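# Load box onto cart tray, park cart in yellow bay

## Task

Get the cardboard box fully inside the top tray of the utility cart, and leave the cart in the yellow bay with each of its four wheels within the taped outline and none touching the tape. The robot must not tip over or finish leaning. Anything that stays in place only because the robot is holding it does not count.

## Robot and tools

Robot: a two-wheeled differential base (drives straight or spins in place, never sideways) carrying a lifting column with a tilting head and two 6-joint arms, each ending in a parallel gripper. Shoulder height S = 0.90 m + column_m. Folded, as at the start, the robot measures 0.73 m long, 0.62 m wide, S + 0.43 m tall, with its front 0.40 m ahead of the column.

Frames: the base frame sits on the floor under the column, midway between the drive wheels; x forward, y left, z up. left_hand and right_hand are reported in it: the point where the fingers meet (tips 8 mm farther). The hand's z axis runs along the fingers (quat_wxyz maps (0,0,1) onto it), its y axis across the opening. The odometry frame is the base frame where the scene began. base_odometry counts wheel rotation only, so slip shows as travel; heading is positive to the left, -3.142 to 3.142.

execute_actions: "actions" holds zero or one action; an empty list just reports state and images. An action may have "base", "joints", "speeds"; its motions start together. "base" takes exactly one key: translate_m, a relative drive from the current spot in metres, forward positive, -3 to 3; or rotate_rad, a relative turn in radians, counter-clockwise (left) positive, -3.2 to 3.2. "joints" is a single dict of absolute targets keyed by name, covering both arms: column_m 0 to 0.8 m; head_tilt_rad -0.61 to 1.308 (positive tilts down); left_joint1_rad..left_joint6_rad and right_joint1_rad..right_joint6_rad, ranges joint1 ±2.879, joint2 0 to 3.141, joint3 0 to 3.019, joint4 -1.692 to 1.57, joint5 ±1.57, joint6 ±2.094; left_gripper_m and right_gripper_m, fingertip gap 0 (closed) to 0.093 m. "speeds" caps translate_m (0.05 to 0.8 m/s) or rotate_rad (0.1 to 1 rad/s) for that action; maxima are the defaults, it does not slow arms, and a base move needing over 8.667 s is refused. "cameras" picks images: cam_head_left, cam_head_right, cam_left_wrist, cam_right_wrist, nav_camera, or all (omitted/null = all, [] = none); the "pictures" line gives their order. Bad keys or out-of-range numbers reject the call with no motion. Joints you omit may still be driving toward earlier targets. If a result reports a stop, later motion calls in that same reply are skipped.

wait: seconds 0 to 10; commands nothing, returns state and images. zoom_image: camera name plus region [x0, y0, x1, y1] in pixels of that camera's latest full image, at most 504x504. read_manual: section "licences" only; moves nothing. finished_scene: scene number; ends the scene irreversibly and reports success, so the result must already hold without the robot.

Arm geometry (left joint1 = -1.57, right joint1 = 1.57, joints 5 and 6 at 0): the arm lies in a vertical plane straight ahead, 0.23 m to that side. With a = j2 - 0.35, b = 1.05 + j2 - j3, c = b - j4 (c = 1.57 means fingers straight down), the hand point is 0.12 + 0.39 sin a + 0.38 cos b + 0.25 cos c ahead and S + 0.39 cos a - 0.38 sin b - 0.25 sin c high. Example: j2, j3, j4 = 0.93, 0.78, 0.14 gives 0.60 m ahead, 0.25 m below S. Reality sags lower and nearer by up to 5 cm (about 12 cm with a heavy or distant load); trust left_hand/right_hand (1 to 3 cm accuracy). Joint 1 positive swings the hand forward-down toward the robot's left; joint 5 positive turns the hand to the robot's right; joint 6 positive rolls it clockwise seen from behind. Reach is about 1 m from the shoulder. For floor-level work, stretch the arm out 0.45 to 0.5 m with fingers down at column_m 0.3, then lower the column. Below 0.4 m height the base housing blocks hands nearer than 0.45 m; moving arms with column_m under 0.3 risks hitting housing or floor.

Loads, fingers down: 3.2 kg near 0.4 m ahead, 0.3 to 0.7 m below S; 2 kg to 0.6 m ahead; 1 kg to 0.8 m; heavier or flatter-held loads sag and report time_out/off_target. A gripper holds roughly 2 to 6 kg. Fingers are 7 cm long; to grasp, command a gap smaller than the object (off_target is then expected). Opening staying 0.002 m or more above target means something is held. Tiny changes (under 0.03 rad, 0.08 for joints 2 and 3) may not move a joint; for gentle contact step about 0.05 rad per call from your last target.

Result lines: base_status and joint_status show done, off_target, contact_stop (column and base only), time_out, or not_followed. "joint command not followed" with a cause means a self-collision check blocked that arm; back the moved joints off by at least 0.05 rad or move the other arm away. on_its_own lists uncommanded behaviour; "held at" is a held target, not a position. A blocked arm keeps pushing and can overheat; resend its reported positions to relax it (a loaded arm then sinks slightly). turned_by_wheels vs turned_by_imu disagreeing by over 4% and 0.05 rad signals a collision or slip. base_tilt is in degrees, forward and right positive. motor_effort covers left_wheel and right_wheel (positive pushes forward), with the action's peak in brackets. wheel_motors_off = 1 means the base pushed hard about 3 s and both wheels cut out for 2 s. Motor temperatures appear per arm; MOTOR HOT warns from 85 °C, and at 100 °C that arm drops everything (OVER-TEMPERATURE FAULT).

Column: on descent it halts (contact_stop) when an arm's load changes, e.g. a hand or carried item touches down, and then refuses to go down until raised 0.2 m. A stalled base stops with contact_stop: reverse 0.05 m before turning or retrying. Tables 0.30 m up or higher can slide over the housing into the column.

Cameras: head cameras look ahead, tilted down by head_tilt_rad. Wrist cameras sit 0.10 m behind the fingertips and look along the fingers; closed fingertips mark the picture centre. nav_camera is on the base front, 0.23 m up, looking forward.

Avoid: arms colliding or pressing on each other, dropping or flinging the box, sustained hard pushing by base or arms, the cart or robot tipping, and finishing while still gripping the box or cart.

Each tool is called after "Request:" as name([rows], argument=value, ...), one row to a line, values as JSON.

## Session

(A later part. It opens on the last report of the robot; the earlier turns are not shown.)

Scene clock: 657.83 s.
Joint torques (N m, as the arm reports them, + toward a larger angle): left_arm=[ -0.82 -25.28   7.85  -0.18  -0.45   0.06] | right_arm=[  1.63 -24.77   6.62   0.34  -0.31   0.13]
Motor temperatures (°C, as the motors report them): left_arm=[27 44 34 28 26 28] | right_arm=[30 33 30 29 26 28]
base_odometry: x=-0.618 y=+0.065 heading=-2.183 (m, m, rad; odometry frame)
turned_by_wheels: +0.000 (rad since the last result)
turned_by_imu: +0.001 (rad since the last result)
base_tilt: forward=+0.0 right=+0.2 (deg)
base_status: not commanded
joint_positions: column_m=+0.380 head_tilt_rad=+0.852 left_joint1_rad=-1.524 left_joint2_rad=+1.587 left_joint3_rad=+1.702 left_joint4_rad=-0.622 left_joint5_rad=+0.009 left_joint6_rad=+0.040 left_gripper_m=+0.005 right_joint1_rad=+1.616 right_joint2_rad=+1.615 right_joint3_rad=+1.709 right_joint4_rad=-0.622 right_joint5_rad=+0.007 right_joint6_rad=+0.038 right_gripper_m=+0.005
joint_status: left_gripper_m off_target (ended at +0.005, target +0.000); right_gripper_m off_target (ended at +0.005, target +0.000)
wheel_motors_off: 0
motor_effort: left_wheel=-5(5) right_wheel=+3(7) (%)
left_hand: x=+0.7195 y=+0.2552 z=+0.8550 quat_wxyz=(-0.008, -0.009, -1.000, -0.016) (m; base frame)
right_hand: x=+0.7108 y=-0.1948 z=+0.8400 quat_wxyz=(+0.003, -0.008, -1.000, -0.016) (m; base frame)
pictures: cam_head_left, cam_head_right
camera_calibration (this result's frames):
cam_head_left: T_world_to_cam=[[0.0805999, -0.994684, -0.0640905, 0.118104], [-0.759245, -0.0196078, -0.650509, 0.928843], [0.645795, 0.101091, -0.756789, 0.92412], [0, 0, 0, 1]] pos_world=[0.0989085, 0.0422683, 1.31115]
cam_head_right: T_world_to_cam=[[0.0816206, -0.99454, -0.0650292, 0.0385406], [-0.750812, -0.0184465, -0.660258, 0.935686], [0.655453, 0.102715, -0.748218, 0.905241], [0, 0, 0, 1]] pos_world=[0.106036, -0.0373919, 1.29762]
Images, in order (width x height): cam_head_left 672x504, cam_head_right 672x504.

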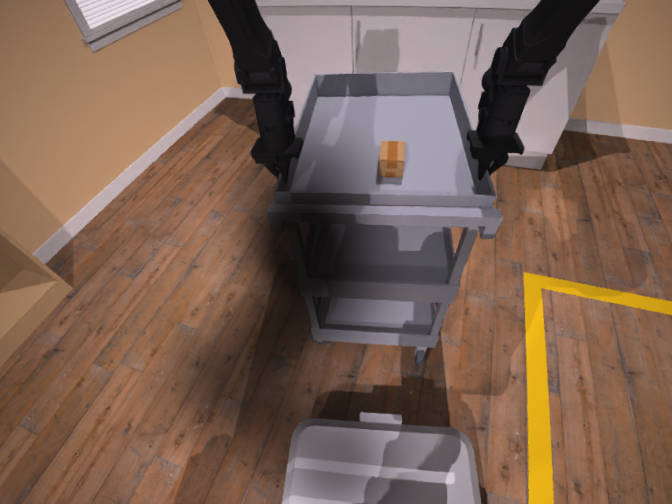

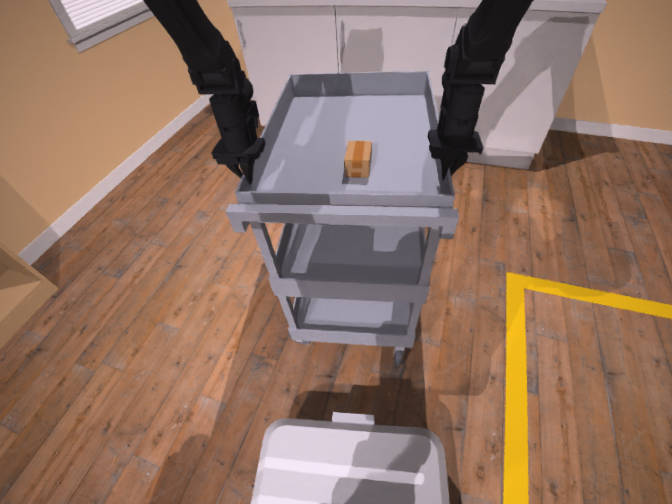

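Request:
execute_actions([
  {"base": {"rotate_rad": -0.45}, "speeds": {"rotate_rad": 0.25}},
], cameras=["cam_head_left", "cam_head_right", "nav_camera"])

Scene clock: 666.97 s.
Joint torques (N m, as the arm reports them, + toward a larger angle): left_arm=[  0.35 -25.41   7.62  -0.69  -0.42   0.1 ] | right_arm=[  2.65 -25.26   5.83   0.54  -0.46   0.15]
Motor temperatures (°C, as the motors report them): left_arm=[27 44 34 28 26 28] | right_arm=[30 34 30 29 26 28]
base_odometry: x=-0.618 y=+0.065 heading=-2.632 (m, m, rad; odometry frame)
turned_by_wheels: -0.449 (rad since the last result)
turned_by_imu: -0.432 (rad since the last result)
base_tilt: forward=+0.0 right=+0.2 (deg)
base_status: done
joint_positions: column_m=+0.380 head_tilt_rad=+0.852 left_joint1_rad=-1.540 left_joint2_rad=+1.587 left_joint3_rad=+1.706 left_joint4_rad=-0.610 left_joint5_rad=+0.009 left_joint6_rad=+0.037 left_gripper_m=+0.006 right_joint1_rad=+1.603 right_joint2_rad=+1.618 right_joint3_rad=+1.718 right_joint4_rad=-0.628 right_joint5_rad=+0.011 right_joint6_rad=+0.037 right_gripper_m=+0.005
joint_status: not commanded
wheel_motors_off: 0
motor_effort: left_wheel=+2(43) right_wheel=+1(29) (%)
left_hand: x=+0.7245 y=+0.2445 z=+0.8556 quat_wxyz=(-0.016, -0.011, -1.000, -0.009) (m; base frame)
right_hand: x=+0.7131 y=-0.2051 z=+0.8397 quat_wxyz=(+0.003, -0.010, -1.000, -0.008) (m; base frame)
pictures: cam_head_left, cam_head_right, nav_camera
camera_calibration (this result's frames):
cam_head_left: T_world_to_cam=[[0.0805999, -0.994684, -0.0640905, 0.118104], [-0.759245, -0.0196078, -0.650509, 0.928843], [0.645794, 0.101091, -0.756789, 0.92412], [0, 0, 0, 1]] pos_world=[0.0989085, 0.0422683, 1.31115]
cam_head_right: T_world_to_cam=[[0.0816206, -0.99454, -0.0650292, 0.0385406], [-0.750813, -0.0184465, -0.660258, 0.935685], [0.655453, 0.102715, -0.748219, 0.905241], [0, 0, 0, 1]] pos_world=[0.106036, -0.0373919, 1.29762]
Images, in order (width x height): cam_head_left 672x504, cam_head_right 672x504, nav_camera 672x504.

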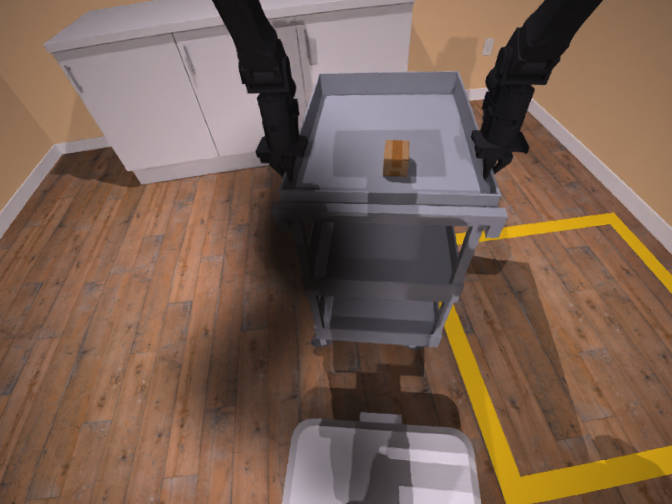

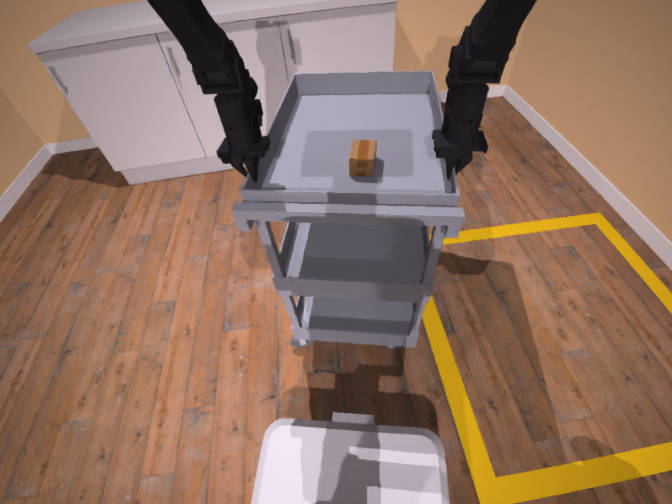

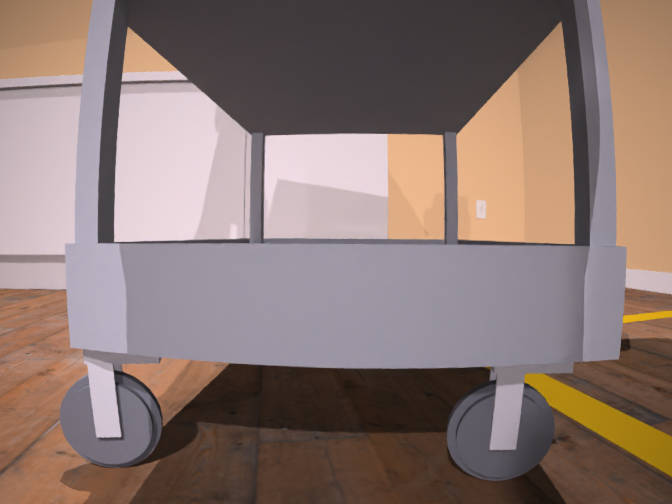

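Request:
execute_actions([
  {"base": {"rotate_rad": -0.84}, "speeds": {"rotate_rad": 0.4}},
], cameras=["cam_head_left", "cam_head_right"])

Scene clock: 680.70 s.
Joint torques (N m, as the arm reports them, + toward a larger angle): left_arm=[  1.41 -25.77   7.01  -0.8   -0.31   0.07] | right_arm=[  3.44 -25.29   5.78   0.52  -0.27   0.12]
Motor temperatures (°C, as the motors report them): left_arm=[27 44 34 28 26 28] | right_arm=[30 34 30 29 26 28]
base_odometry: x=-0.618 y=+0.065 heading=+2.810 (m, m, rad; odometry frame)
turned_by_wheels: -0.841 (rad since the last result)
turned_by_imu: -0.791 (rad since the last result)
base_tilt: forward=+0.0 right=+0.3 (deg)
base_status: done
joint_positions: column_m=+0.380 head_tilt_rad=+0.852 left_joint1_rad=-1.551 left_joint2_rad=+1.590 left_joint3_rad=+1.714 left_joint4_rad=-0.607 left_joint5_rad=+0.006 left_joint6_rad=+0.039 left_gripper_m=+0.006 right_joint1_rad=+1.591 right_joint2_rad=+1.618 right_joint3_rad=+1.718 right_joint4_rad=-0.628 right_joint5_rad=+0.007 right_joint6_rad=+0.040 right_gripper_m=+0.005
joint_status: not commanded
wheel_motors_off: 0
motor_effort: left_wheel=+0(55) right_wheel=-1(56) (%)
left_hand: x=+0.7289 y=+0.2375 z=+0.8559 quat_wxyz=(-0.021, -0.015, -1.000, -0.006) (m; base frame)
right_hand: x=+0.7134 y=-0.2123 z=+0.8395 quat_wxyz=(+0.002, -0.015, -1.000, -0.005) (m; base frame)
pictures: cam_head_left, cam_head_right
camera_calibration (this result's frames):
cam_head_left: T_world_to_cam=[[0.0805999, -0.994684, -0.0640905, 0.118104], [-0.759245, -0.0196078, -0.650509, 0.928843], [0.645795, 0.101091, -0.756789, 0.92412], [0, 0, 0, 1]] pos_world=[0.0989085, 0.0422683, 1.31115]
cam_head_right: T_world_to_cam=[[0.0816206, -0.99454, -0.0650292, 0.0385406], [-0.750813, -0.0184465, -0.660258, 0.935686], [0.655453, 0.102715, -0.748218, 0.905241], [0, 0, 0, 1]] pos_world=[0.106036, -0.0373919, 1.29762]
Images, in order (width x height): cam_head_left 672x504, cam_head_right 672x504.

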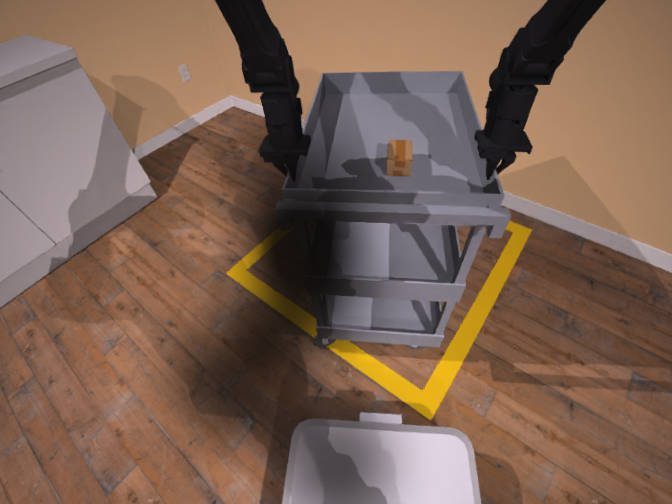

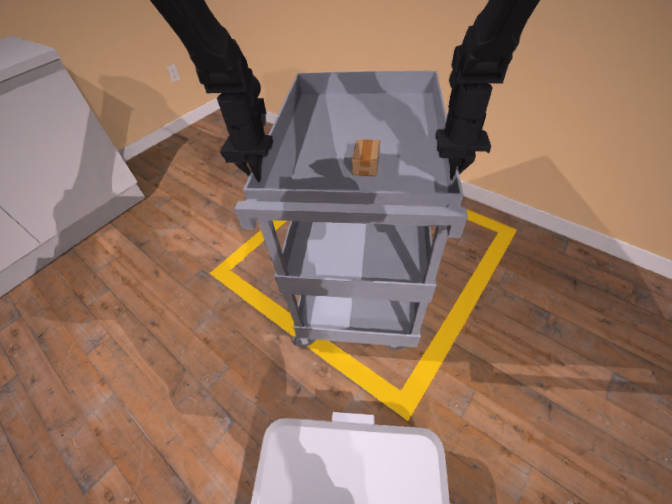

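Request:
execute_actions([
  {"base": {"translate_m": 0.30}, "speeds": {"translate_m": 0.25}},
], cameras=["cam_head_left", "cam_head_right", "nav_camera"])

Scene clock: 700.83 s.
Joint torques (N m, as the arm reports them, + toward a larger angle): left_arm=[  0.04 -25.58   7.38  -0.22  -0.52   0.  ] | right_arm=[  2.18 -24.63   7.1    0.52  -0.46   0.05]
Motor temperatures (°C, as the motors report them): left_arm=[27 44 34 28 26 28] | right_arm=[30 34 30 29 26 28]
base_odometry: x=-0.902 y=+0.163 heading=+2.809 (m, m, rad; odometry frame)
turned_by_wheels: -0.001 (rad since the last result)
turned_by_imu: +0.000 (rad since the last result)
base_tilt: forward=+0.1 right=+0.1 (deg)
base_status: done
joint_positions: column_m=+0.380 head_tilt_rad=+0.852 left_joint1_rad=-1.533 left_joint2_rad=+1.588 left_joint3_rad=+1.709 left_joint4_rad=-0.620 left_joint5_rad=+0.011 left_joint6_rad=+0.047 left_gripper_m=+0.006 right_joint1_rad=+1.609 right_joint2_rad=+1.613 right_joint3_rad=+1.703 right_joint4_rad=-0.629 right_joint5_rad=+0.011 right_joint6_rad=+0.046 right_gripper_m=+0.005
joint_status: not commanded
wheel_motors_off: 0
motor_effort: left_wheel=-1(40) right_wheel=+1(57) (%)
left_hand: x=+0.7230 y=+0.2488 z=+0.8554 quat_wxyz=(-0.012, -0.014, -1.000, -0.011) (m; base frame)
right_hand: x=+0.7068 y=-0.2010 z=+0.8395 quat_wxyz=(+0.008, -0.013, -1.000, -0.011) (m; base frame)
pictures: cam_head_left, cam_head_right, nav_camera
camera_calibration (this result's frames):
cam_head_left: T_world_to_cam=[[0.0805912, -0.994684, -0.0641014, 0.118119], [-0.759333, -0.0196078, -0.650407, 0.928707], [0.645692, 0.101091, -0.756877, 0.924244], [0, 0, 0, 1]] pos_world=[0.0989011, 0.0422683, 1.31115]
cam_head_right: T_world_to_cam=[[0.0816118, -0.99454, -0.0650402, 0.0385561], [-0.750902, -0.0184465, -0.660156, 0.935551], [0.655352, 0.102715, -0.748307, 0.905367], [0, 0, 0, 1]] pos_world=[0.106027, -0.0373919, 1.29761]
Images, in order (width x height): cam_head_left 672x504, cam_head_right 672x504, nav_camera 672x504.

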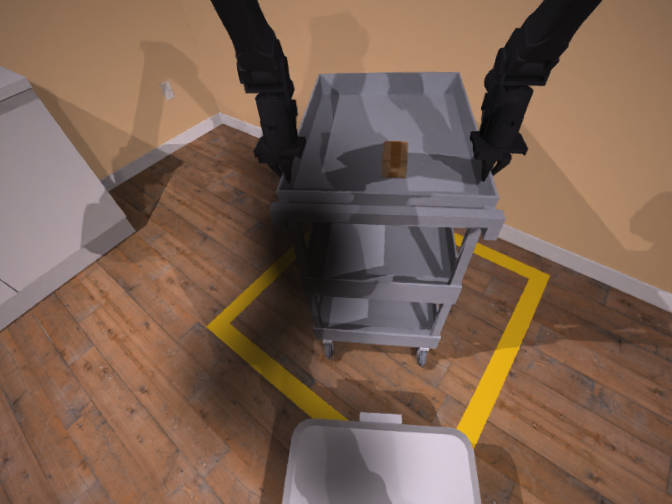

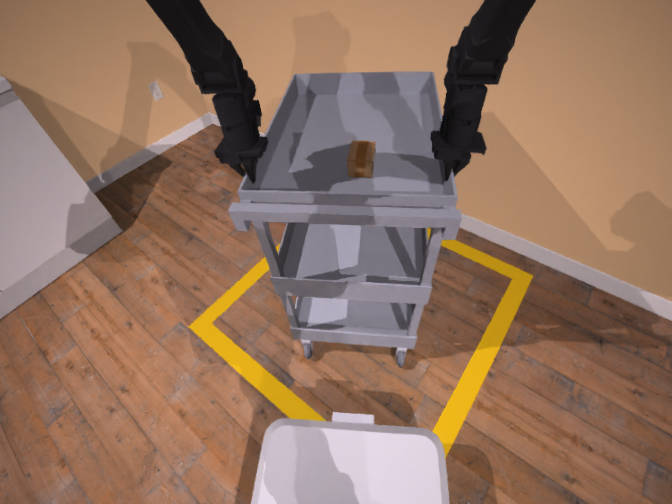

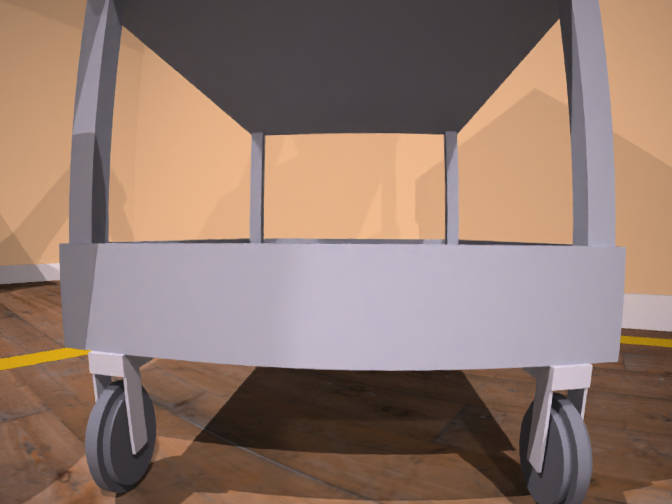

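Request:
execute_actions(actions=[])

Scene clock: 722.53 s.
Joint torques (N m, as the arm reports them, + toward a larger angle): left_arm=[ -0.17 -25.53   7.38  -0.21  -0.51   0.  ] | right_arm=[  2.17 -24.57   7.08   0.51  -0.46   0.04]
Motor temperatures (°C, as the motors report them): left_arm=[27 44 34 28 27 28] | right_arm=[30 34 30 29 26 28]
base_odometry: x=-0.902 y=+0.163 heading=+2.809 (m, m, rad; odometry frame)
turned_by_wheels: +0.000 (rad since the last result)
turned_by_imu: +0.000 (rad since the last result)
base_tilt: forward=+0.1 right=+0.2 (deg)
base_status: done
joint_positions: column_m=+0.380 head_tilt_rad=+0.852 left_joint1_rad=-1.533 left_joint2_rad=+1.588 left_joint3_rad=+1.709 left_joint4_rad=-0.620 left_joint5_rad=+0.011 left_joint6_rad=+0.047 left_gripper_m=+0.006 right_joint1_rad=+1.609 right_joint2_rad=+1.613 right_joint3_rad=+1.703 right_joint4_rad=-0.629 right_joint5_rad=+0.011 right_joint6_rad=+0.046 right_gripper_m=+0.005
joint_status: not commanded
wheel_motors_off: 0
motor_effort: left_wheel=-1(40) right_wheel=+2(57) (%)
left_hand: x=+0.7230 y=+0.2489 z=+0.8554 quat_wxyz=(-0.012, -0.014, -1.000, -0.011) (m; base frame)
right_hand: x=+0.7068 y=-0.2010 z=+0.8395 quat_wxyz=(+0.008, -0.013, -1.000, -0.011) (m; base frame)
pictures: cam_head_left, cam_head_right, cam_left_wrist, cam_right_wrist, nav_camera
camera_calibration (this result's frames):
cam_head_left: T_world_to_cam=[[0.0805912, -0.994684, -0.0641014, 0.118119], [-0.759333, -0.0196078, -0.650407, 0.928707], [0.645692, 0.101091, -0.756877, 0.924244], [0, 0, 0, 1]] pos_world=[0.0989011, 0.0422683, 1.31115]
cam_head_right: T_world_to_cam=[[0.0816118, -0.99454, -0.0650402, 0.0385561], [-0.750902, -0.0184465, -0.660156, 0.935551], [0.655352, 0.102715, -0.748307, 0.905367], [0, 0, 0, 1]] pos_world=[0.106027, -0.0373919, 1.29761]
cam_left_wrist: T_world_to_cam=[[-0.0421286, -0.998737, -0.0273955, 0.30645], [-0.825635, 0.0193597, 0.563872, 0.111012], [-0.56263, 0.0463739, -0.825407, 1.22519], [0, 0, 0, 1]] pos_world=[0.793894, 0.247097, 0.95708]
cam_right_wrist: T_world_to_cam=[[-0.0319886, -0.999416, -0.0120455, -0.171944], [-0.808689, 0.0187978, 0.587936, 0.084527], [-0.587366, 0.0285483, -0.808818, 1.2216], [0, 0, 0, 1]] pos_world=[0.780381, -0.208307, 0.936282]
Images, in order (width x height): cam_head_left 672x504, cam_head_right 672x504, cam_left_wrist 504x504, cam_right_wrist 504x504, nav_camera 672x504.

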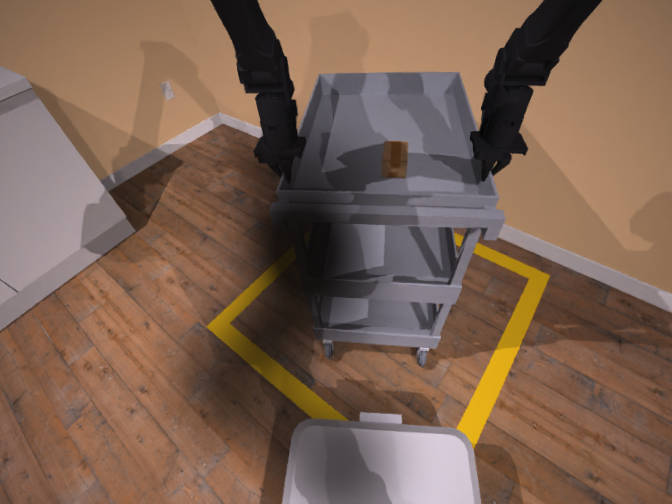

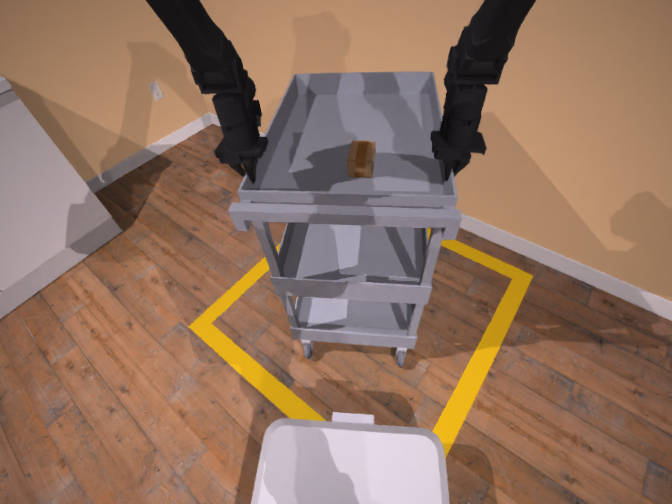

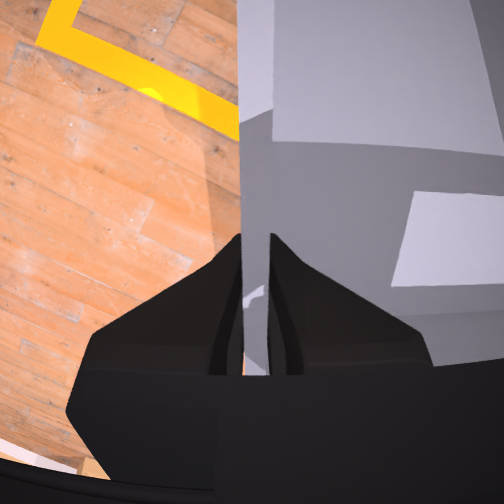

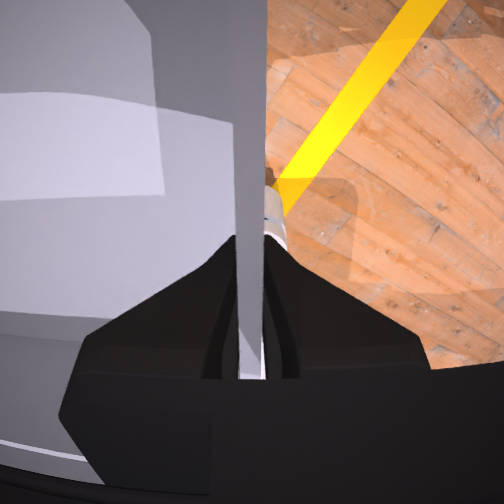

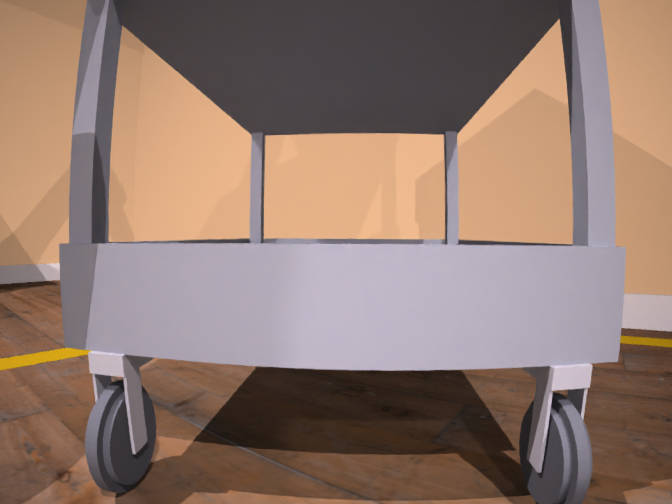

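Request:
execute_actions([
  {"joints": {"left_gripper_m": 0.06, "right_gripper_m": 0.06, "column_m": 0.46}},
], cameras=["cam_head_right", "cam_left_wrist", "cam_right_wrist"])

Scene clock: 758.10 s.
Joint torques (N m, as the arm reports them, + toward a larger angle): left_arm=[ -0.24 -25.87   7.42  -0.27  -0.14   0.  ] | right_arm=[  2.18 -24.83   7.22   0.5   -0.12   0.05]
Motor temperatures (°C, as the motors report them): left_arm=[27 44 34 28 27 28] | right_arm=[30 35 31 29 26 28]
base_odometry: x=-0.902 y=+0.163 heading=+2.809 (m, m, rad; odometry frame)
turned_by_wheels: +0.000 (rad since the last result)
turned_by_imu: +0.001 (rad since the last result)
base_tilt: forward=+0.0 right=+0.1 (deg)
base_status: not commanded
joint_positions: column_m=+0.460 head_tilt_rad=+0.852 left_joint1_rad=-1.532 left_joint2_rad=+1.588 left_joint3_rad=+1.709 left_joint4_rad=-0.620 left_joint5_rad=+0.002 left_joint6_rad=+0.047 left_gripper_m=+0.060 right_joint1_rad=+1.609 right_joint2_rad=+1.614 right_joint3_rad=+1.703 right_joint4_rad=-0.629 right_joint5_rad=+0.002 right_joint6_rad=+0.046 right_gripper_m=+0.060
joint_status: all done
wheel_motors_off: 0
motor_effort: left_wheel=-2(2) right_wheel=+1(3) (%)
left_hand: x=+0.7230 y=+0.2511 z=+0.9354 quat_wxyz=(-0.012, -0.014, -1.000, -0.016) (m; base frame)
right_hand: x=+0.7065 y=-0.1993 z=+0.9189 quat_wxyz=(+0.008, -0.013, -1.000, -0.015) (m; base frame)
pictures: cam_head_right, cam_left_wrist, cam_right_wrist
camera_calibration (this result's frames):
cam_head_right: T_world_to_cam=[[0.0816118, -0.99454, -0.0650402, 0.0437504], [-0.750902, -0.0184465, -0.660156, 0.988273], [0.655352, 0.102715, -0.748307, 0.965129], [0, 0, 0, 1]] pos_world=[0.106027, -0.0373919, 1.37747]
cam_left_wrist: T_world_to_cam=[[-0.0413583, -0.998468, -0.0367557, 0.318998], [-0.825561, 0.0134285, 0.564154, 0.0670389], [-0.562796, 0.0536765, -0.824851, 1.2888], [0, 0, 0, 1]] pos_world=[0.79387, 0.248431, 1.03697]
cam_right_wrist: T_world_to_cam=[[-0.0321267, -0.999252, -0.0215283, -0.160509], [-0.808129, 0.0132955, 0.588855, 0.0351418], [-0.588129, 0.0363156, -0.807952, 1.28689], [0, 0, 0, 1]] pos_world=[0.780102, -0.20759, 1.0156]
Images, in order (width x height): cam_head_right 672x504, cam_left_wrist 504x504, cam_right_wrist 504x504.

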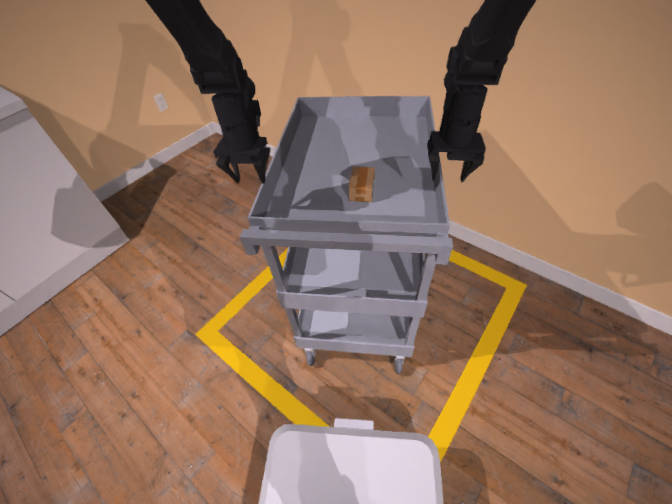

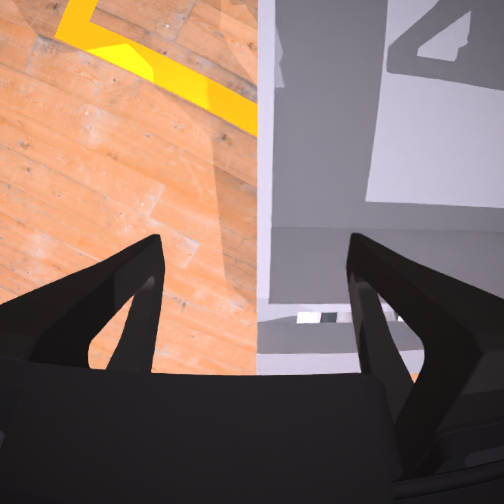

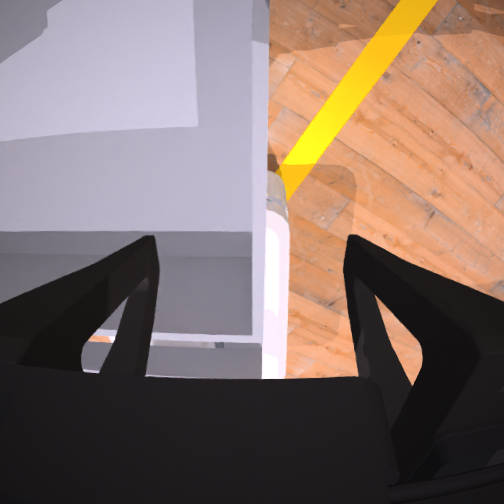

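Request:
finished_scene(scene=1)

The scene is finished: the task was done.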